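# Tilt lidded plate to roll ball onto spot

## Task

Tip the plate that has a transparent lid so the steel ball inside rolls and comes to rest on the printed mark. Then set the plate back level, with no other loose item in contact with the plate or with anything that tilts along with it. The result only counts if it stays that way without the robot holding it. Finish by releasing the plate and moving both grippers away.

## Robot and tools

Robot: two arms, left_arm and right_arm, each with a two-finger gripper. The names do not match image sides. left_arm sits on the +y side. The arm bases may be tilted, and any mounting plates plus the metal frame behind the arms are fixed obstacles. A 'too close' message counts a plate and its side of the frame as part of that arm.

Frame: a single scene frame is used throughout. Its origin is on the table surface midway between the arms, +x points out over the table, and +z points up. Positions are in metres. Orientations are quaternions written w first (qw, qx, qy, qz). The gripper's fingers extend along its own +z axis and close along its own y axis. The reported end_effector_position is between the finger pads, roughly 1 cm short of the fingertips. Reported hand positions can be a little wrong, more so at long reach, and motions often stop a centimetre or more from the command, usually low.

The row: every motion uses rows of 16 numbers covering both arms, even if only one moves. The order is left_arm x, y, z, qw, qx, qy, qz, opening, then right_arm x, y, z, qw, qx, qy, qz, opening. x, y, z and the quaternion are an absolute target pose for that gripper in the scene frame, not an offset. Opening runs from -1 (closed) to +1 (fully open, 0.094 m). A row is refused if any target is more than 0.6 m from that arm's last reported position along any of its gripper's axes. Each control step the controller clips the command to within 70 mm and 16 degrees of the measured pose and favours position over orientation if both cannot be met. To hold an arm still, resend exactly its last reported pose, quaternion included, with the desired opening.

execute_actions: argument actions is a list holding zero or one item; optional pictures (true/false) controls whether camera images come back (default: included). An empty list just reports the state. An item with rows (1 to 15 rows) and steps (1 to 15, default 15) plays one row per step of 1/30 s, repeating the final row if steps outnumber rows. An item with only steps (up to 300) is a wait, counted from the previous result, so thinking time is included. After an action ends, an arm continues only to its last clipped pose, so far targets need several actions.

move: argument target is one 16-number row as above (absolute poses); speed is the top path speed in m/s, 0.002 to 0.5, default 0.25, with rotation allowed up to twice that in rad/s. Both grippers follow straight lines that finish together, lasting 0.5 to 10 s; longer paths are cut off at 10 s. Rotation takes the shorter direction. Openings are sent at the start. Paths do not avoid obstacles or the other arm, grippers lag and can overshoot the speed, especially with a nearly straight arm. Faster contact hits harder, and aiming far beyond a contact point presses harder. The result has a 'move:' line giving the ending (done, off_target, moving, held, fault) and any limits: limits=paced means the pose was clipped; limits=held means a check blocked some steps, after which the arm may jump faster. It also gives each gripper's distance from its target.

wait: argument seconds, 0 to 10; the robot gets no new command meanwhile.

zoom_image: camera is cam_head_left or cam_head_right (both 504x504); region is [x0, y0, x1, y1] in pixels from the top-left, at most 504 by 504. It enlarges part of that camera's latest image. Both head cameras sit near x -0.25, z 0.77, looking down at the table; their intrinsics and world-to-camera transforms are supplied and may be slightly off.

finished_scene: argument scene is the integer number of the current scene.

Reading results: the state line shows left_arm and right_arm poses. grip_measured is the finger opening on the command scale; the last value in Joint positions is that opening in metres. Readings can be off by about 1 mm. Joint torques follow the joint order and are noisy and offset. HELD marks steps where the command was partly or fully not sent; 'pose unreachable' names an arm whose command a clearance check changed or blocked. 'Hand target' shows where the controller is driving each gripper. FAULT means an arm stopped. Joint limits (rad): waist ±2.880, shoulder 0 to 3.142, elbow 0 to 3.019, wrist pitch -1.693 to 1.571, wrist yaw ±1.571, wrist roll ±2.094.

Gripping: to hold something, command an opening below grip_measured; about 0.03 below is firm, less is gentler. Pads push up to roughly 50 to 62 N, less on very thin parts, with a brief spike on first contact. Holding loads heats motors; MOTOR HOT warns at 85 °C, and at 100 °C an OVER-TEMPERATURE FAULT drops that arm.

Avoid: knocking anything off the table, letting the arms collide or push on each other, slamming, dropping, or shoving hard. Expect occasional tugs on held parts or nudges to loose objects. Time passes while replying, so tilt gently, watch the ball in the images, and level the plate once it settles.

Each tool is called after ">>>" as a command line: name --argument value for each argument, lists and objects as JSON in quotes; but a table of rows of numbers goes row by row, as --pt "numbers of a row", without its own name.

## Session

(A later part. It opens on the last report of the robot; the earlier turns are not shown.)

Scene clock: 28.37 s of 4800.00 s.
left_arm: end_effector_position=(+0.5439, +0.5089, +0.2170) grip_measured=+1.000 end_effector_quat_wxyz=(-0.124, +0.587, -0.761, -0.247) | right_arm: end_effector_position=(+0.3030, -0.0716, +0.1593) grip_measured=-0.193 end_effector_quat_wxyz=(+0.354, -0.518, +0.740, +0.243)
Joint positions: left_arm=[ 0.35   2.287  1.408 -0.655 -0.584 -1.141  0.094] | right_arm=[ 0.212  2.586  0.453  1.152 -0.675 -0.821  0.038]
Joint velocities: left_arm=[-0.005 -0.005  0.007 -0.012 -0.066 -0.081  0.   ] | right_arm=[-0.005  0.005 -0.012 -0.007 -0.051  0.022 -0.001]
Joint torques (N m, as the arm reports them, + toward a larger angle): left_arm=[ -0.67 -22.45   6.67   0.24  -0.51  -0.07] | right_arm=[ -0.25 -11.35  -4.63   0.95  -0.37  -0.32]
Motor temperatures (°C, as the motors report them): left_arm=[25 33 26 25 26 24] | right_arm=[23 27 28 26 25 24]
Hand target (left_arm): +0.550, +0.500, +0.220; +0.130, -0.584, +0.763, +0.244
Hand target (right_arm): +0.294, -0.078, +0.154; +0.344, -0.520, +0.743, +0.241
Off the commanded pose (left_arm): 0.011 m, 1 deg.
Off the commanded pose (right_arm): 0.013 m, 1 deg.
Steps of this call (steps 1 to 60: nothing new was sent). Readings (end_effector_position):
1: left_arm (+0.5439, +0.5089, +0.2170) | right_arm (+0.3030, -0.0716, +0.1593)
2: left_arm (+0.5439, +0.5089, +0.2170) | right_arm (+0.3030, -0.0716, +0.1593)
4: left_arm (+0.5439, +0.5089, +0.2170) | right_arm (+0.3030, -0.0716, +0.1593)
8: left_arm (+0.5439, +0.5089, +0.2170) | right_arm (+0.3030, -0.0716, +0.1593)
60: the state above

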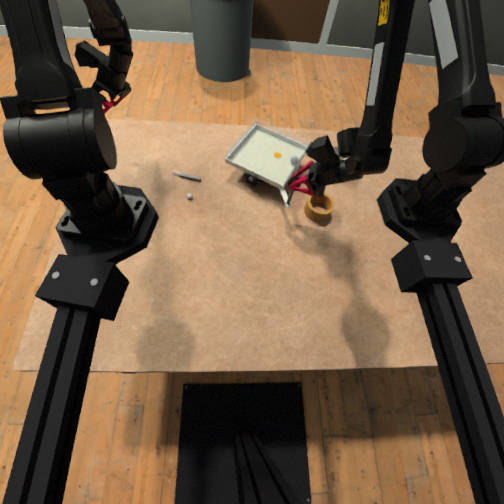

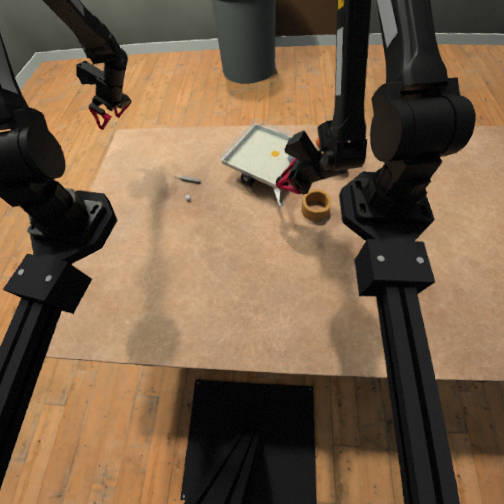

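>>> execute_actions --actions '[{"rows":[[0.55,0.5,0.22,0.13,-0.584,0.763,0.244,1,0.297,-0.064,0.162,0.344,-0.52,0.743,0.241,-0.23]],"steps":10}]' --pictures false

>>> execute_actions --actions '[{"rows":[[0.55,0.5,0.22,0.13,-0.584,0.763,0.244,1,0.294,-0.0777,0.154,0.344,-0.52,0.743,0.241,-0.23]]}]'

>>> execute_actions --actions '[{"steps":45}]'

>>> execute_actions --actions '[{"steps":60}]'

>>> zoom_image --camera "cam_head_left" --region '[200,100,330,230]'

Scene clock: 32.23 s of 4800.00 s.
left_arm: end_effector_position=(+0.5439, +0.5089, +0.2170) grip_measured=+1.000 end_effector_quat_wxyz=(-0.124, +0.587, -0.761, -0.247) | right_arm: end_effector_position=(+0.3018, -0.0698, +0.1560) grip_measured=-0.193 end_effector_quat_wxyz=(+0.347, -0.522, +0.744, +0.232)
Joint positions: left_arm=[ 0.35   2.287  1.408 -0.655 -0.584 -1.141  0.094] | right_arm=[ 0.238  2.586  0.452  1.152 -0.635 -0.812  0.038]
Joint velocities: left_arm=[ 0.005  0.005 -0.022  0.002  0.007  0.022  0.   ] | right_arm=[-0.005  0.005 -0.002 -0.022  0.051  0.037  0.   ]
Joint torques (N m, as the arm reports them, + toward a larger angle): left_arm=[ -1.55 -21.86   6.66   0.13  -0.48  -0.07] | right_arm=[  2.63 -14.06  -5.05   1.64  -0.68   0.33]
Motor temperatures (°C, as the motors report them): left_arm=[25 33 26 25 26 24] | right_arm=[23 27 28 26 25 24]
Hand target (left_arm): +0.550, +0.500, +0.220; +0.130, -0.584, +0.763, +0.244
Hand target (right_arm): +0.297, -0.064, +0.162; +0.344, -0.520, +0.743, +0.241
Off the commanded pose (left_arm): 0.011 m, 1 deg.
Off the commanded pose (right_arm): 0.010 m, 1 deg.
Steps of this call (steps 1 to 90: nothing new was sent; then 0.53 s passed at rest; steps 91 to 100: all 10 steps of this action). Readings (end_effector_position):
91: left_arm (+0.5439, +0.5089, +0.2170) | right_arm (+0.3033, -0.0720, +0.1585)
92: left_arm (+0.5439, +0.5089, +0.2170) | right_arm (+0.3031, -0.0714, +0.1575)
94: left_arm (+0.5439, +0.5089, +0.2170) | right_arm (+0.3020, -0.0699, +0.1564)
98: left_arm (+0.5439, +0.5089, +0.2170) | right_arm (+0.3018, -0.0698, +0.1560)
100: the state above

Scene clock: 32.73 s of 4800.00 s.
left_arm: end_effector_position=(+0.5439, +0.5089, +0.2170) grip_measured=+1.000 end_effector_quat_wxyz=(-0.124, +0.587, -0.761, -0.247) | right_arm: end_effector_position=(+0.3028, -0.0713, +0.1590) grip_measured=-0.193 end_effector_quat_wxyz=(+0.354, -0.519, +0.740, +0.242)
Joint positions: left_arm=[ 0.35   2.287  1.408 -0.655 -0.584 -1.141  0.094] | right_arm=[ 0.215  2.586  0.453  1.152 -0.672 -0.822  0.038]
Joint velocities: left_arm=[-0.005 -0.015  0.002 -0.017 -0.022  0.066  0.   ] | right_arm=[-0.015 -0.005 -0.002 -0.012 -0.007  0.022 -0.   ]
Joint torques (N m, as the arm reports them, + toward a larger angle): left_arm=[ -0.99 -22.09   6.82   0.46  -0.5   -0.08] | right_arm=[ -0.2  -11.34  -4.6    1.08  -0.44  -0.27]
Motor temperatures (°C, as the motors report them): left_arm=[25 33 26 25 26 24] | right_arm=[23 27 28 26 25 24]
Hand target (left_arm): +0.550, +0.500, +0.220; +0.130, -0.584, +0.763, +0.244
Hand target (right_arm): +0.294, -0.077, +0.154; +0.344, -0.520, +0.743, +0.241
Off the commanded pose (left_arm): 0.011 m, 1 deg.
Off the commanded pose (right_arm): 0.012 m, 1 deg.
Steps of this call (steps 1 to 15: all 15 steps of this action). Readings (end_effector_position):
1: left_arm (+0.5439, +0.5089, +0.2170) | right_arm (+0.3015, -0.0695, +0.1567)
2: left_arm (+0.5439, +0.5089, +0.2170) | right_arm (+0.3017, -0.0699, +0.1576)
4: left_arm (+0.5439, +0.5089, +0.2170) | right_arm (+0.3026, -0.0712, +0.1588)
8: left_arm (+0.5439, +0.5089, +0.2170) | right_arm (+0.3028, -0.0713, +0.1590)
15: the state above

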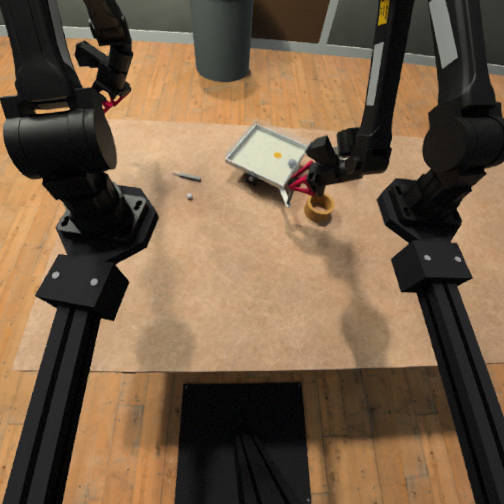

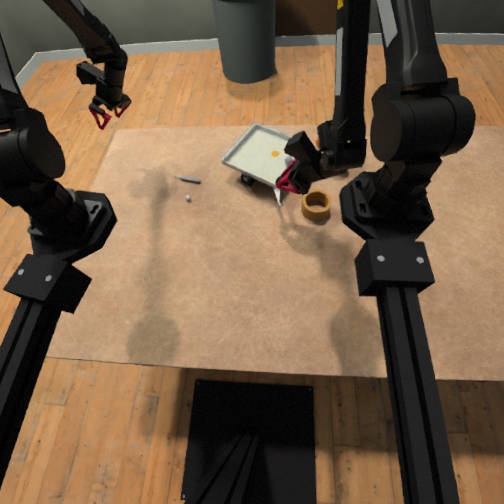

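Scene clock: 34.23 s of 4800.00 s.
left_arm: end_effector_position=(+0.5439, +0.5089, +0.2170) grip_measured=+1.000 end_effector_quat_wxyz=(-0.124, +0.587, -0.761, -0.247) | right_arm: end_effector_position=(+0.3028, -0.0713, +0.1590) grip_measured=-0.193 end_effector_quat_wxyz=(+0.354, -0.519, +0.740, +0.242)
Joint positions: left_arm=[ 0.35   2.287  1.408 -0.655 -0.584 -1.141  0.094] | right_arm=[ 0.215  2.586  0.453  1.152 -0.672 -0.822  0.038]
Joint velocities: left_arm=[-0.015 -0.005  0.012 -0.002 -0.051 -0.051  0.   ] | right_arm=[-0.005 -0.024  0.002 -0.002  0.066 -0.037 -0.001]
Joint torques (N m, as the arm reports them, + toward a larger angle): left_arm=[ -1.55 -22.04   6.67   0.01  -0.52  -0.09] | right_arm=[ -0.19 -11.3   -4.6    1.08  -0.44  -0.27]
Motor temperatures (°C, as the motors report them): left_arm=[25 34 26 25 26 24] | right_arm=[23 27 28 26 25 24]
Hand target (left_arm): +0.550, +0.500, +0.220; +0.130, -0.584, +0.763, +0.244
Hand target (right_arm): +0.294, -0.077, +0.154; +0.344, -0.520, +0.743, +0.241
Off the commanded pose (left_arm): 0.011 m, 1 deg.
Off the commanded pose (right_arm): 0.012 m, 1 deg.
Steps of this call (steps 1 to 45: nothing new was sent). Readings (end_effector_position):
1: left_arm (+0.5439, +0.5089, +0.2170) | right_arm (+0.3028, -0.0713, +0.1590)
2: left_arm (+0.5439, +0.5089, +0.2170) | right_arm (+0.3028, -0.0713, +0.1590)
4: left_arm (+0.5439, +0.5089, +0.2170) | right_arm (+0.3028, -0.0713, +0.1590)
8: left_arm (+0.5439, +0.5089, +0.2170) | right_arm (+0.3028, -0.0713, +0.1590)
45: the state above

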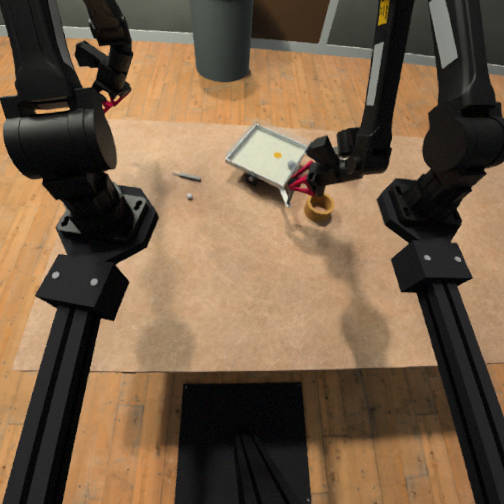

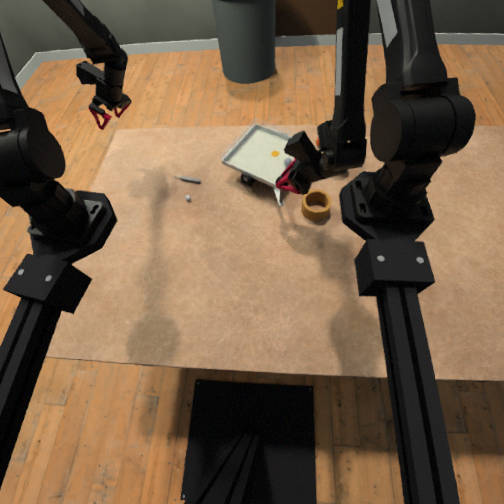

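Scene clock: 36.23 s of 4800.00 s.
left_arm: end_effector_position=(+0.5439, +0.5089, +0.2170) grip_measured=+1.000 end_effector_quat_wxyz=(-0.124, +0.587, -0.761, -0.247) | right_arm: end_effector_position=(+0.3028, -0.0713, +0.1590) grip_measured=-0.193 end_effector_quat_wxyz=(+0.354, -0.519, +0.740, +0.242)
Joint positions: left_arm=[ 0.35   2.287  1.408 -0.655 -0.584 -1.141  0.094] | right_arm=[ 0.215  2.586  0.453  1.152 -0.672 -0.822  0.038]
Joint velocities: left_arm=[-0.005 -0.005  0.007  0.002 -0.007 -0.051  0.   ] | right_arm=[ 0.005 -0.005  0.002 -0.002 -0.081 -0.081  0.   ]
Joint torques (N m, as the arm reports them, + toward a larger angle): left_arm=[ -1.13 -22.54   6.71   0.08  -0.52  -0.04] | right_arm=[ -0.19 -11.3   -4.6    1.08  -0.44  -0.27]
Motor temperatures (°C, as the motors report them): left_arm=[25 34 26 25 26 24] | right_arm=[23 27 28 26 25 24]
Hand target (left_arm): +0.550, +0.500, +0.220; +0.130, -0.584, +0.763, +0.244
Hand target (right_arm): +0.294, -0.077, +0.154; +0.344, -0.520, +0.743, +0.241
Off the commanded pose (left_arm): 0.011 m, 1 deg.
Off the commanded pose (right_arm): 0.012 m, 1 deg.
Steps of this call (steps 1 to 60: nothing new was sent). Readings (end_effector_position):
1: left_arm (+0.5439, +0.5089, +0.2170) | right_arm (+0.3028, -0.0713, +0.1590)
2: left_arm (+0.5439, +0.5089, +0.2170) | right_arm (+0.3028, -0.0713, +0.1590)
4: left_arm (+0.5439, +0.5089, +0.2170) | right_arm (+0.3028, -0.0713, +0.1590)
8: left_arm (+0.5439, +0.5089, +0.2170) | right_arm (+0.3028, -0.0713, +0.1590)
60: the state above

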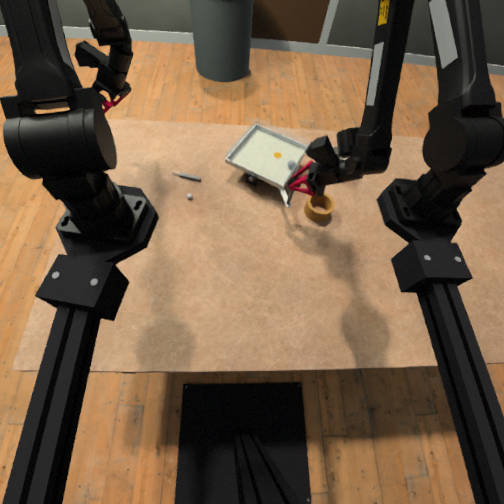

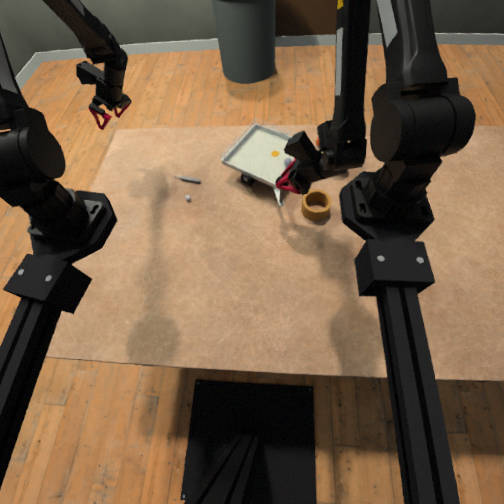

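Region (200, 100, 330, 230) of cam_head_left's 504x504 image, scaled by 3.877, with more detail than that image has.

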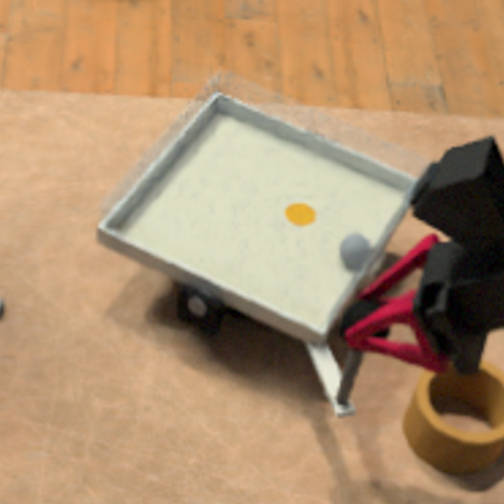

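>>> execute_actions --actions '[{"rows":[[0.55,0.5,0.22,0.13,-0.584,0.763,0.244,1,0.299,-0.070,0.170,0.344,-0.52,0.743,0.241,-0.23]],"steps":12}]' --pictures false

>>> execute_actions --actions '[{"rows":[[0.55,0.5,0.22,0.13,-0.584,0.763,0.244,1,0.294,-0.0777,0.154,0.344,-0.52,0.743,0.241,-0.23]]}]'

>>> execute_actions --actions '[{"steps":45}]'

>>> execute_actions --actions '[{"steps":60}]'

>>> zoom_image --camera "cam_head_left" --region '[200,100,330,230]'

Scene clock: 39.77 s of 4800.00 s.
left_arm: end_effector_position=(+0.5439, +0.5089, +0.2170) grip_measured=+1.000 end_effector_quat_wxyz=(-0.124, +0.587, -0.761, -0.247) | right_arm: end_effector_position=(+0.3045, -0.0706, +0.1617) grip_measured=-0.193 end_effector_quat_wxyz=(+0.347, -0.518, +0.744, +0.241)
Joint positions: left_arm=[ 0.35   2.287  1.408 -0.655 -0.584 -1.141  0.094] | right_arm=[ 0.223  2.561  0.448  1.122 -0.659 -0.814  0.038]
Joint velocities: left_arm=[-0.015 -0.015  0.002 -0.007 -0.022 -0.051  0.   ] | right_arm=[-0.015 -0.005  0.022 -0.012  0.022  0.022 -0.001]
Joint torques (N m, as the arm reports them, + toward a larger angle): left_arm=[ -1.66 -22.06   6.73   0.02  -0.52  -0.07] | right_arm=[  1.91 -14.73  -5.91   1.27  -0.28   0.04]
Motor temperatures (°C, as the motors report them): left_arm=[25 34 26 25 26 24] | right_arm=[23 27 28 26 25 24]
Hand target (left_arm): +0.550, +0.500, +0.220; +0.130, -0.584, +0.763, +0.244
Hand target (right_arm): +0.299, -0.070, +0.170; +0.344, -0.520, +0.743, +0.241
Off the commanded pose (left_arm): 0.011 m, 1 deg.
Off the commanded pose (right_arm): 0.010 m, 0 deg.
Steps of this call (steps 1 to 90: nothing new was sent; then 0.13 s passed at rest; steps 91 to 102: all 12 steps of this action). Readings (end_effector_position):
91: left_arm (+0.5439, +0.5089, +0.2170) | right_arm (+0.3032, -0.0715, +0.1589)
92: left_arm (+0.5439, +0.5089, +0.2170) | right_arm (+0.3034, -0.0716, +0.1589)
94: left_arm (+0.5439, +0.5089, +0.2170) | right_arm (+0.3038, -0.0711, +0.1602)
98: left_arm (+0.5439, +0.5089, +0.2170) | right_arm (+0.3045, -0.0706, +0.1617)
102: the state above

Scene clock: 40.27 s of 4800.00 s.
left_arm: end_effector_position=(+0.5439, +0.5089, +0.2170) grip_measured=+1.000 end_effector_quat_wxyz=(-0.124, +0.587, -0.761, -0.247) | right_arm: end_effector_position=(+0.3037, -0.0711, +0.1611) grip_measured=-0.193 end_effector_quat_wxyz=(+0.350, -0.518, +0.742, +0.244)
Joint positions: left_arm=[ 0.35   2.287  1.408 -0.655 -0.584 -1.141  0.094] | right_arm=[ 0.216  2.57   0.45   1.132 -0.671 -0.819  0.038]
Joint velocities: left_arm=[ 0.005 -0.005  0.002 -0.002 -0.037  0.022  0.   ] | right_arm=[-0.015 -0.015 -0.012  0.007  0.051  0.037  0.   ]
Joint torques (N m, as the arm reports them, + toward a larger angle): left_arm=[ -1.38 -21.63   6.71   0.25  -0.54  -0.11] | right_arm=[ -0.29 -10.17  -4.34   1.85  -0.49  -0.31]
Motor temperatures (°C, as the motors report them): left_arm=[25 34 26 25 26 24] | right_arm=[23 27 28 26 25 24]
Hand target (left_arm): +0.550, +0.500, +0.220; +0.130, -0.584, +0.763, +0.244
Hand target (right_arm): +0.294, -0.077, +0.154; +0.344, -0.520, +0.744, +0.241
Off the commanded pose (left_arm): 0.011 m, 1 deg.
Off the commanded pose (right_arm): 0.014 m, 1 deg.
Steps of this call (steps 1 to 15: all 15 steps of this action). Readings (end_effector_position):
1: left_arm (+0.5439, +0.5089, +0.2170) | right_arm (+0.3040, -0.0704, +0.1618)
2: left_arm (+0.5439, +0.5089, +0.2170) | right_arm (+0.3040, -0.0707, +0.1617)
4: left_arm (+0.5439, +0.5089, +0.2170) | right_arm (+0.3040, -0.0708, +0.1615)
8: left_arm (+0.5439, +0.5089, +0.2170) | right_arm (+0.3037, -0.0711, +0.1611)
15: the state above

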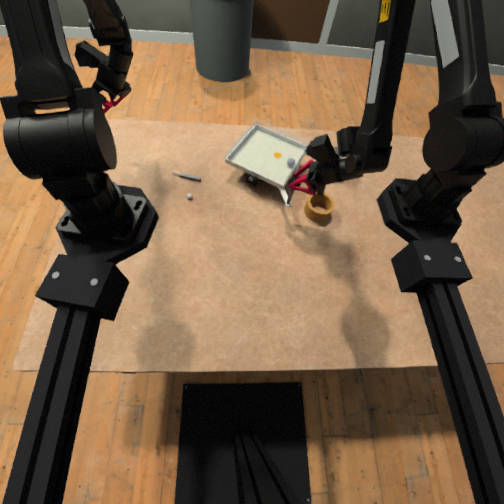

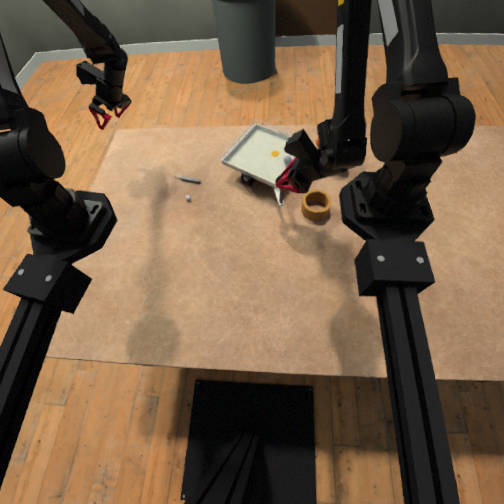

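Scene clock: 41.77 s of 4800.00 s.
left_arm: end_effector_position=(+0.5439, +0.5089, +0.2170) grip_measured=+1.000 end_effector_quat_wxyz=(-0.124, +0.587, -0.761, -0.247) | right_arm: end_effector_position=(+0.3037, -0.0711, +0.1611) grip_measured=-0.193 end_effector_quat_wxyz=(+0.350, -0.518, +0.742, +0.244)
Joint positions: left_arm=[ 0.35   2.287  1.408 -0.655 -0.584 -1.141  0.094] | right_arm=[ 0.216  2.57   0.45   1.132 -0.671 -0.819  0.038]
Joint velocities: left_arm=[-0.005 -0.005  0.002 -0.012  0.081 -0.022  0.   ] | right_arm=[-0.005 -0.005 -0.012 -0.027 -0.095 -0.066 -0.001]
Joint torques (N m, as the arm reports them, + toward a larger angle): left_arm=[ -1.01 -21.42   6.76   0.16  -0.48  -0.12] | right_arm=[ -0.31 -10.2   -4.35   1.85  -0.49  -0.31]
Motor temperatures (°C, as the motors report them): left_arm=[25 34 26 25 26 24] | right_arm=[23 27 28 26 25 24]
Hand target (left_arm): +0.550, +0.500, +0.220; +0.130, -0.584, +0.763, +0.244
Hand target (right_arm): +0.294, -0.077, +0.154; +0.344, -0.520, +0.744, +0.241
Off the commanded pose (left_arm): 0.011 m, 1 deg.
Off the commanded pose (right_arm): 0.014 m, 1 deg.
Steps of this call (steps 1 to 45: nothing new was sent). Readings (end_effector_position):
1: left_arm (+0.5439, +0.5089, +0.2170) | right_arm (+0.3037, -0.0711, +0.1611)
2: left_arm (+0.5439, +0.5089, +0.2170) | right_arm (+0.3037, -0.0711, +0.1611)
4: left_arm (+0.5439, +0.5089, +0.2170) | right_arm (+0.3037, -0.0711, +0.1611)
8: left_arm (+0.5439, +0.5089, +0.2170) | right_arm (+0.3037, -0.0711, +0.1611)
45: the state above

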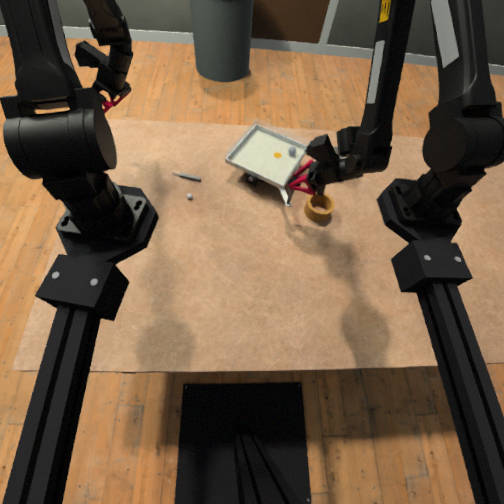

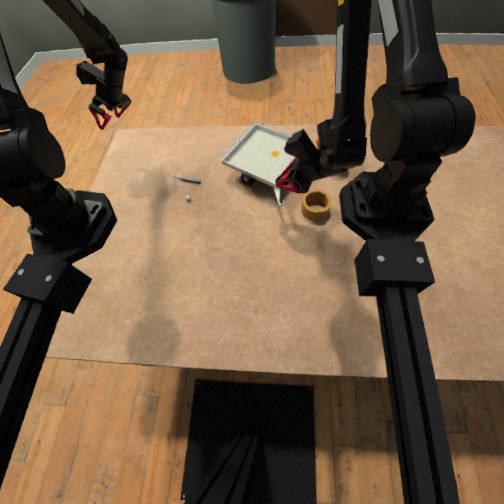

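Scene clock: 43.77 s of 4800.00 s.
left_arm: end_effector_position=(+0.5439, +0.5089, +0.2170) grip_measured=+1.000 end_effector_quat_wxyz=(-0.124, +0.587, -0.761, -0.247) | right_arm: end_effector_position=(+0.3037, -0.0711, +0.1611) grip_measured=-0.193 end_effector_quat_wxyz=(+0.350, -0.518, +0.742, +0.244)
Joint positions: left_arm=[ 0.35   2.287  1.408 -0.655 -0.584 -1.141  0.094] | right_arm=[ 0.216  2.57   0.45   1.132 -0.671 -0.819  0.038]
Joint velocities: left_arm=[-0.015 -0.005  0.002 -0.002  0.007 -0.037  0.   ] | right_arm=[-0.005 -0.015 -0.007  0.007 -0.007  0.022  0.001]
Joint torques (N m, as the arm reports them, + toward a larger angle): left_arm=[ -1.65 -22.29   6.78   0.01  -0.49  -0.13] | right_arm=[ -0.3  -10.21  -4.34   1.84  -0.48  -0.31]
Motor temperatures (°C, as the motors report them): left_arm=[25 34 26 25 26 24] | right_arm=[23 27 28 26 25 24]
Hand target (left_arm): +0.550, +0.500, +0.220; +0.130, -0.584, +0.763, +0.244
Hand target (right_arm): +0.294, -0.077, +0.154; +0.344, -0.520, +0.744, +0.241
Off the commanded pose (left_arm): 0.011 m, 1 deg.
Off the commanded pose (right_arm): 0.014 m, 1 deg.
Steps of this call (steps 1 to 60: nothing new was sent). Readings (end_effector_position):
1: left_arm (+0.5439, +0.5089, +0.2170) | right_arm (+0.3037, -0.0711, +0.1611)
2: left_arm (+0.5439, +0.5089, +0.2170) | right_arm (+0.3037, -0.0711, +0.1611)
4: left_arm (+0.5439, +0.5089, +0.2170) | right_arm (+0.3037, -0.0711, +0.1611)
8: left_arm (+0.5439, +0.5089, +0.2170) | right_arm (+0.3037, -0.0711, +0.1611)
60: the state above

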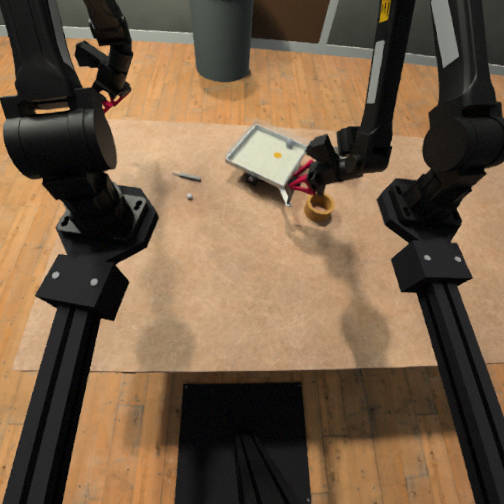

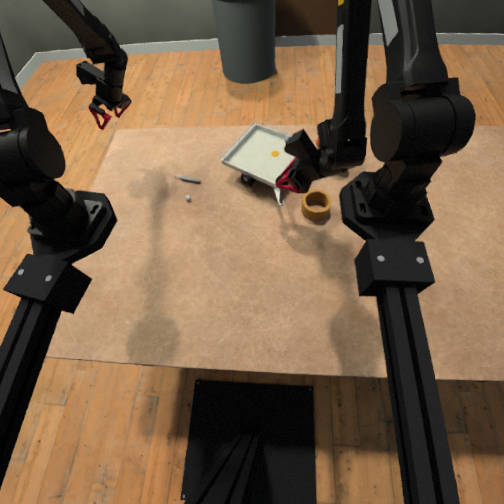

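Region (200, 100, 330, 230) of cam_head_left's 504x504 image, scaled by 3.877, with more detail than that image has.

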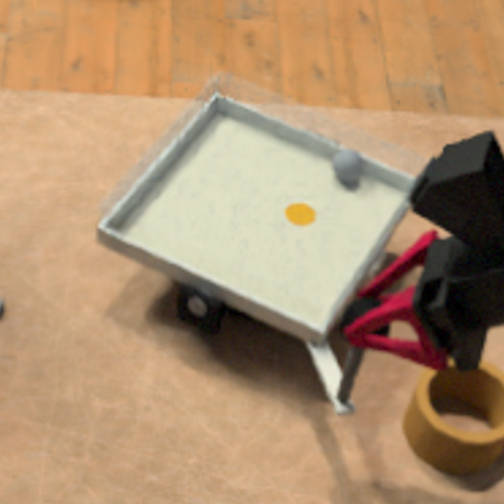

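Good start spot for the earlier pulse.

>>> execute_actions --actions '[{"rows":[[0.55,0.5,0.22,0.13,-0.584,0.763,0.244,1,0.294,-0.064,0.1535,0.344,-0.52,0.743,0.241,-0.23]],"steps":15}]'

>>> execute_actions --actions '[{"rows":[[0.55,0.5,0.22,0.13,-0.584,0.763,0.244,1,0.294,-0.0777,0.154,0.344,-0.52,0.743,0.241,-0.23]]}]' --pictures false

>>> execute_actions --actions '[{"steps":45}]'

>>> execute_actions --actions '[{"steps":60}]'

>>> zoom_image --camera "cam_head_left" --region '[200,100,330,230]'

Scene clock: 46.83 s of 4800.00 s.
left_arm: end_effector_position=(+0.5439, +0.5089, +0.2170) grip_measured=+1.000 end_effector_quat_wxyz=(-0.124, +0.587, -0.761, -0.247) | right_arm: end_effector_position=(+0.3028, -0.0688, +0.1578) grip_measured=-0.193 end_effector_quat_wxyz=(+0.351, -0.521, +0.743, +0.232)
Joint positions: left_arm=[ 0.35   2.287  1.408 -0.655 -0.584 -1.141  0.094] | right_arm=[ 0.24   2.586  0.45   1.165 -0.637 -0.805  0.038]
Joint velocities: left_arm=[ 0.005  0.005 -0.012 -0.002 -0.022  0.066  0.   ] | right_arm=[-0.015  0.005 -0.037 -0.012 -0.007  0.007  0.   ]
Joint torques (N m, as the arm reports them, + toward a larger angle): left_arm=[ -1.68 -22.59   6.77   0.21  -0.5   -0.11] | right_arm=[  2.77 -10.79  -3.83   2.17  -0.57   0.27]
Motor temperatures (°C, as the motors report them): left_arm=[25 34 27 25 26 24] | right_arm=[23 27 28 26 25 24]
Hand target (left_arm): +0.550, +0.500, +0.220; +0.130, -0.584, +0.763, +0.244
Hand target (right_arm): +0.294, -0.064, +0.154; +0.344, -0.520, +0.743, +0.241
Off the commanded pose (left_arm): 0.011 m, 1 deg.
Off the commanded pose (right_arm): 0.011 m, 1 deg.
Steps of this call (steps 1 to 77: nothing new was sent; steps 78 to 92: all 15 steps of this action). Readings (end_effector_position):
78: left_arm (+0.5439, +0.5089, +0.2170) | right_arm (+0.3046, -0.0709, +0.1608)
79: left_arm (+0.5439, +0.5089, +0.2170) | right_arm (+0.3043, -0.0702, +0.1602)
81: left_arm (+0.5439, +0.5089, +0.2170) | right_arm (+0.3030, -0.0690, +0.1584)
85: left_arm (+0.5439, +0.5089, +0.2170) | right_arm (+0.3027, -0.0688, +0.1577)
92: the state above

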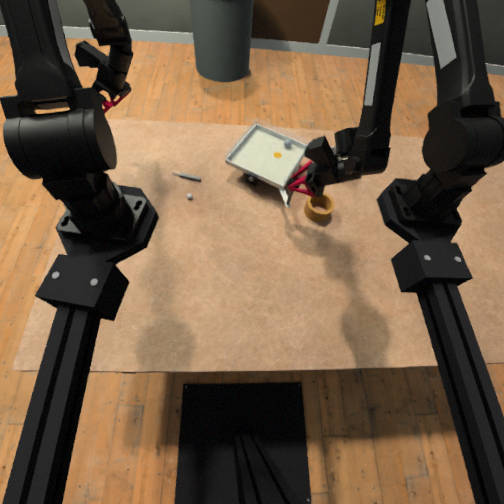

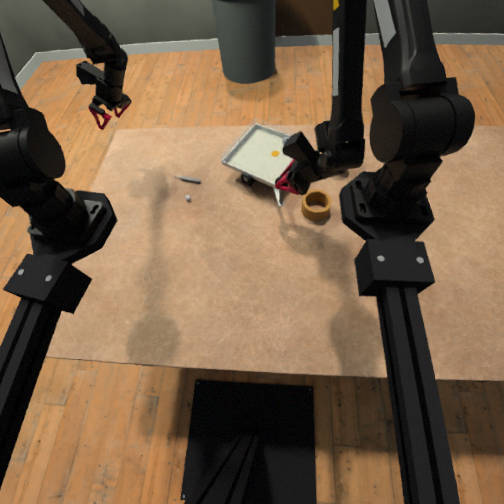

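Scene clock: 47.33 s of 4800.00 s.
left_arm: end_effector_position=(+0.5439, +0.5089, +0.2170) grip_measured=+1.000 end_effector_quat_wxyz=(-0.124, +0.587, -0.761, -0.247) | right_arm: end_effector_position=(+0.3028, -0.0709, +0.1596) grip_measured=-0.193 end_effector_quat_wxyz=(+0.355, -0.518, +0.740, +0.243)
Joint positions: left_arm=[ 0.35   2.287  1.408 -0.655 -0.584 -1.141  0.094] | right_arm=[ 0.216  2.586  0.452  1.156 -0.673 -0.819  0.038]
Joint velocities: left_arm=[-0.015 -0.005  0.012 -0.022 -0.037  0.037  0.   ] | right_arm=[ 0.005 -0.015  0.002 -0.017  0.095 -0.022 -0.   ]
Joint torques (N m, as the arm reports them, + toward a larger angle): left_arm=[ -1.1  -21.96   6.78   0.06  -0.53  -0.12] | right_arm=[ -0.27 -11.38  -4.58   0.9   -0.4   -0.3 ]
Motor temperatures (°C, as the motors report them): left_arm=[25 34 27 25 26 24] | right_arm=[23 27 28 26 25 24]
Hand target (left_arm): +0.550, +0.500, +0.220; +0.130, -0.584, +0.763, +0.244
Hand target (right_arm): +0.294, -0.077, +0.154; +0.344, -0.520, +0.744, +0.241
Off the commanded pose (left_arm): 0.011 m, 1 deg.
Off the commanded pose (right_arm): 0.012 m, 1 deg.
Steps of this call (steps 1 to 15: all 15 steps of this action). Readings (end_effector_position):
1: left_arm (+0.5439, +0.5089, +0.2170) | right_arm (+0.3021, -0.0686, +0.1584)
2: left_arm (+0.5439, +0.5089, +0.2170) | right_arm (+0.3021, -0.0690, +0.1593)
4: left_arm (+0.5439, +0.5089, +0.2170) | right_arm (+0.3030, -0.0704, +0.1599)
8: left_arm (+0.5439, +0.5089, +0.2170) | right_arm (+0.3028, -0.0709, +0.1596)
15: the state above

Scene clock: 48.83 s of 4800.00 s.
left_arm: end_effector_position=(+0.5439, +0.5089, +0.2170) grip_measured=+1.000 end_effector_quat_wxyz=(-0.124, +0.587, -0.761, -0.247) | right_arm: end_effector_position=(+0.3028, -0.0709, +0.1596) grip_measured=-0.193 end_effector_quat_wxyz=(+0.355, -0.518, +0.740, +0.243)
Joint positions: left_arm=[ 0.35   2.287  1.408 -0.655 -0.584 -1.141  0.094] | right_arm=[ 0.216  2.586  0.452  1.156 -0.673 -0.819  0.038]
Joint velocities: left_arm=[-0.005 -0.015 -0.002  0.017 -0.007 -0.007  0.   ] | right_arm=[ 0.005 -0.005  0.012 -0.007 -0.022 -0.007 -0.   ]
Joint torques (N m, as the arm reports them, + toward a larger angle): left_arm=[ -1.45 -22.61   6.72   0.09  -0.53  -0.15] | right_arm=[ -0.3  -11.34  -4.57   0.92  -0.41  -0.3 ]
Motor temperatures (°C, as the motors report them): left_arm=[25 34 27 25 26 24] | right_arm=[23 27 28 26 25 24]
Hand target (left_arm): +0.550, +0.500, +0.220; +0.130, -0.584, +0.763, +0.244
Hand target (right_arm): +0.294, -0.077, +0.154; +0.344, -0.520, +0.744, +0.241
Off the commanded pose (left_arm): 0.011 m, 1 deg.
Off the commanded pose (right_arm): 0.012 m, 1 deg.
Steps of this call (steps 1 to 45: nothing new was sent). Readings (end_effector_position):
1: left_arm (+0.5439, +0.5089, +0.2170) | right_arm (+0.3028, -0.0709, +0.1596)
2: left_arm (+0.5439, +0.5089, +0.2170) | right_arm (+0.3028, -0.0709, +0.1596)
4: left_arm (+0.5439, +0.5089, +0.2170) | right_arm (+0.3028, -0.0709, +0.1596)
8: left_arm (+0.5439, +0.5089, +0.2170) | right_arm (+0.3028, -0.0709, +0.1596)
45: the state above

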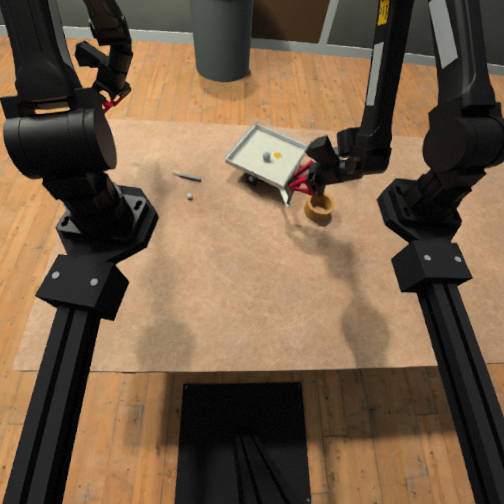

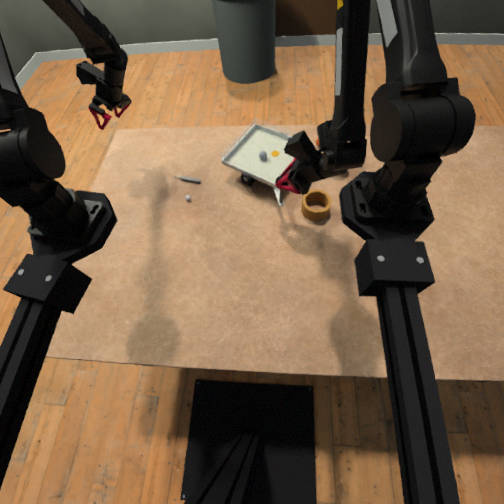

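Scene clock: 50.83 s of 4800.00 s.
left_arm: end_effector_position=(+0.5439, +0.5089, +0.2170) grip_measured=+1.000 end_effector_quat_wxyz=(-0.124, +0.587, -0.761, -0.247) | right_arm: end_effector_position=(+0.3028, -0.0709, +0.1596) grip_measured=-0.193 end_effector_quat_wxyz=(+0.355, -0.518, +0.740, +0.243)
Joint positions: left_arm=[ 0.35   2.287  1.408 -0.655 -0.584 -1.141  0.094] | right_arm=[ 0.216  2.586  0.452  1.156 -0.673 -0.819  0.038]
Joint velocities: left_arm=[-0.015  0.015 -0.007  0.007 -0.007 -0.007  0.   ] | right_arm=[-0.024 -0.005  0.007 -0.007  0.007 -0.037 -0.001]
Joint torques (N m, as the arm reports them, + toward a larger angle): left_arm=[ -1.74 -22.54   6.88   0.14  -0.51  -0.07] | right_arm=[ -0.29 -11.38  -4.57   0.9   -0.4   -0.3 ]
Motor temperatures (°C, as the motors report them): left_arm=[25 34 27 25 26 24] | right_arm=[23 27 28 26 25 24]
Hand target (left_arm): +0.550, +0.500, +0.220; +0.130, -0.584, +0.763, +0.244
Hand target (right_arm): +0.294, -0.077, +0.154; +0.344, -0.520, +0.744, +0.241
Off the commanded pose (left_arm): 0.011 m, 1 deg.
Off the commanded pose (right_arm): 0.012 m, 1 deg.
Steps of this call (steps 1 to 60: nothing new was sent). Readings (end_effector_position):
1: left_arm (+0.5439, +0.5089, +0.2170) | right_arm (+0.3028, -0.0709, +0.1596)
2: left_arm (+0.5439, +0.5089, +0.2170) | right_arm (+0.3028, -0.0709, +0.1596)
4: left_arm (+0.5439, +0.5089, +0.2170) | right_arm (+0.3028, -0.0709, +0.1596)
8: left_arm (+0.5439, +0.5089, +0.2170) | right_arm (+0.3028, -0.0709, +0.1596)
60: the state above

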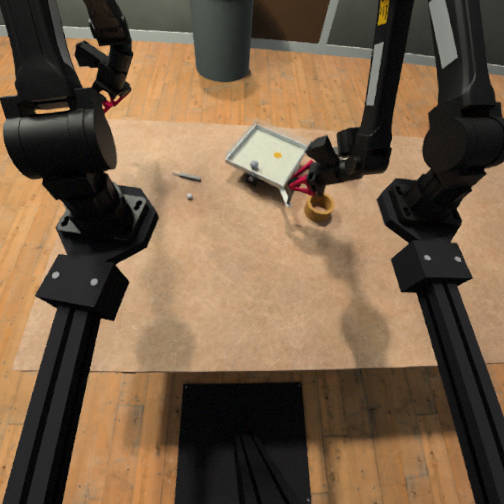

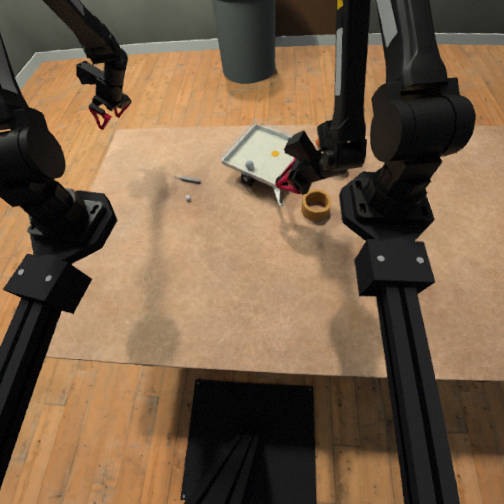

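Region (200, 100, 330, 230) of cam_head_left's 504x504 image, scaled by 3.877, with more detail than that image has.

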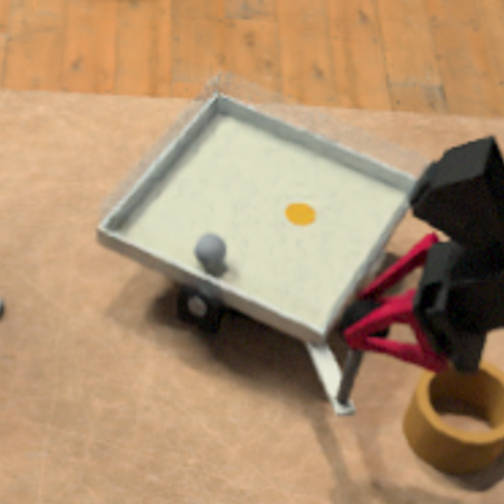

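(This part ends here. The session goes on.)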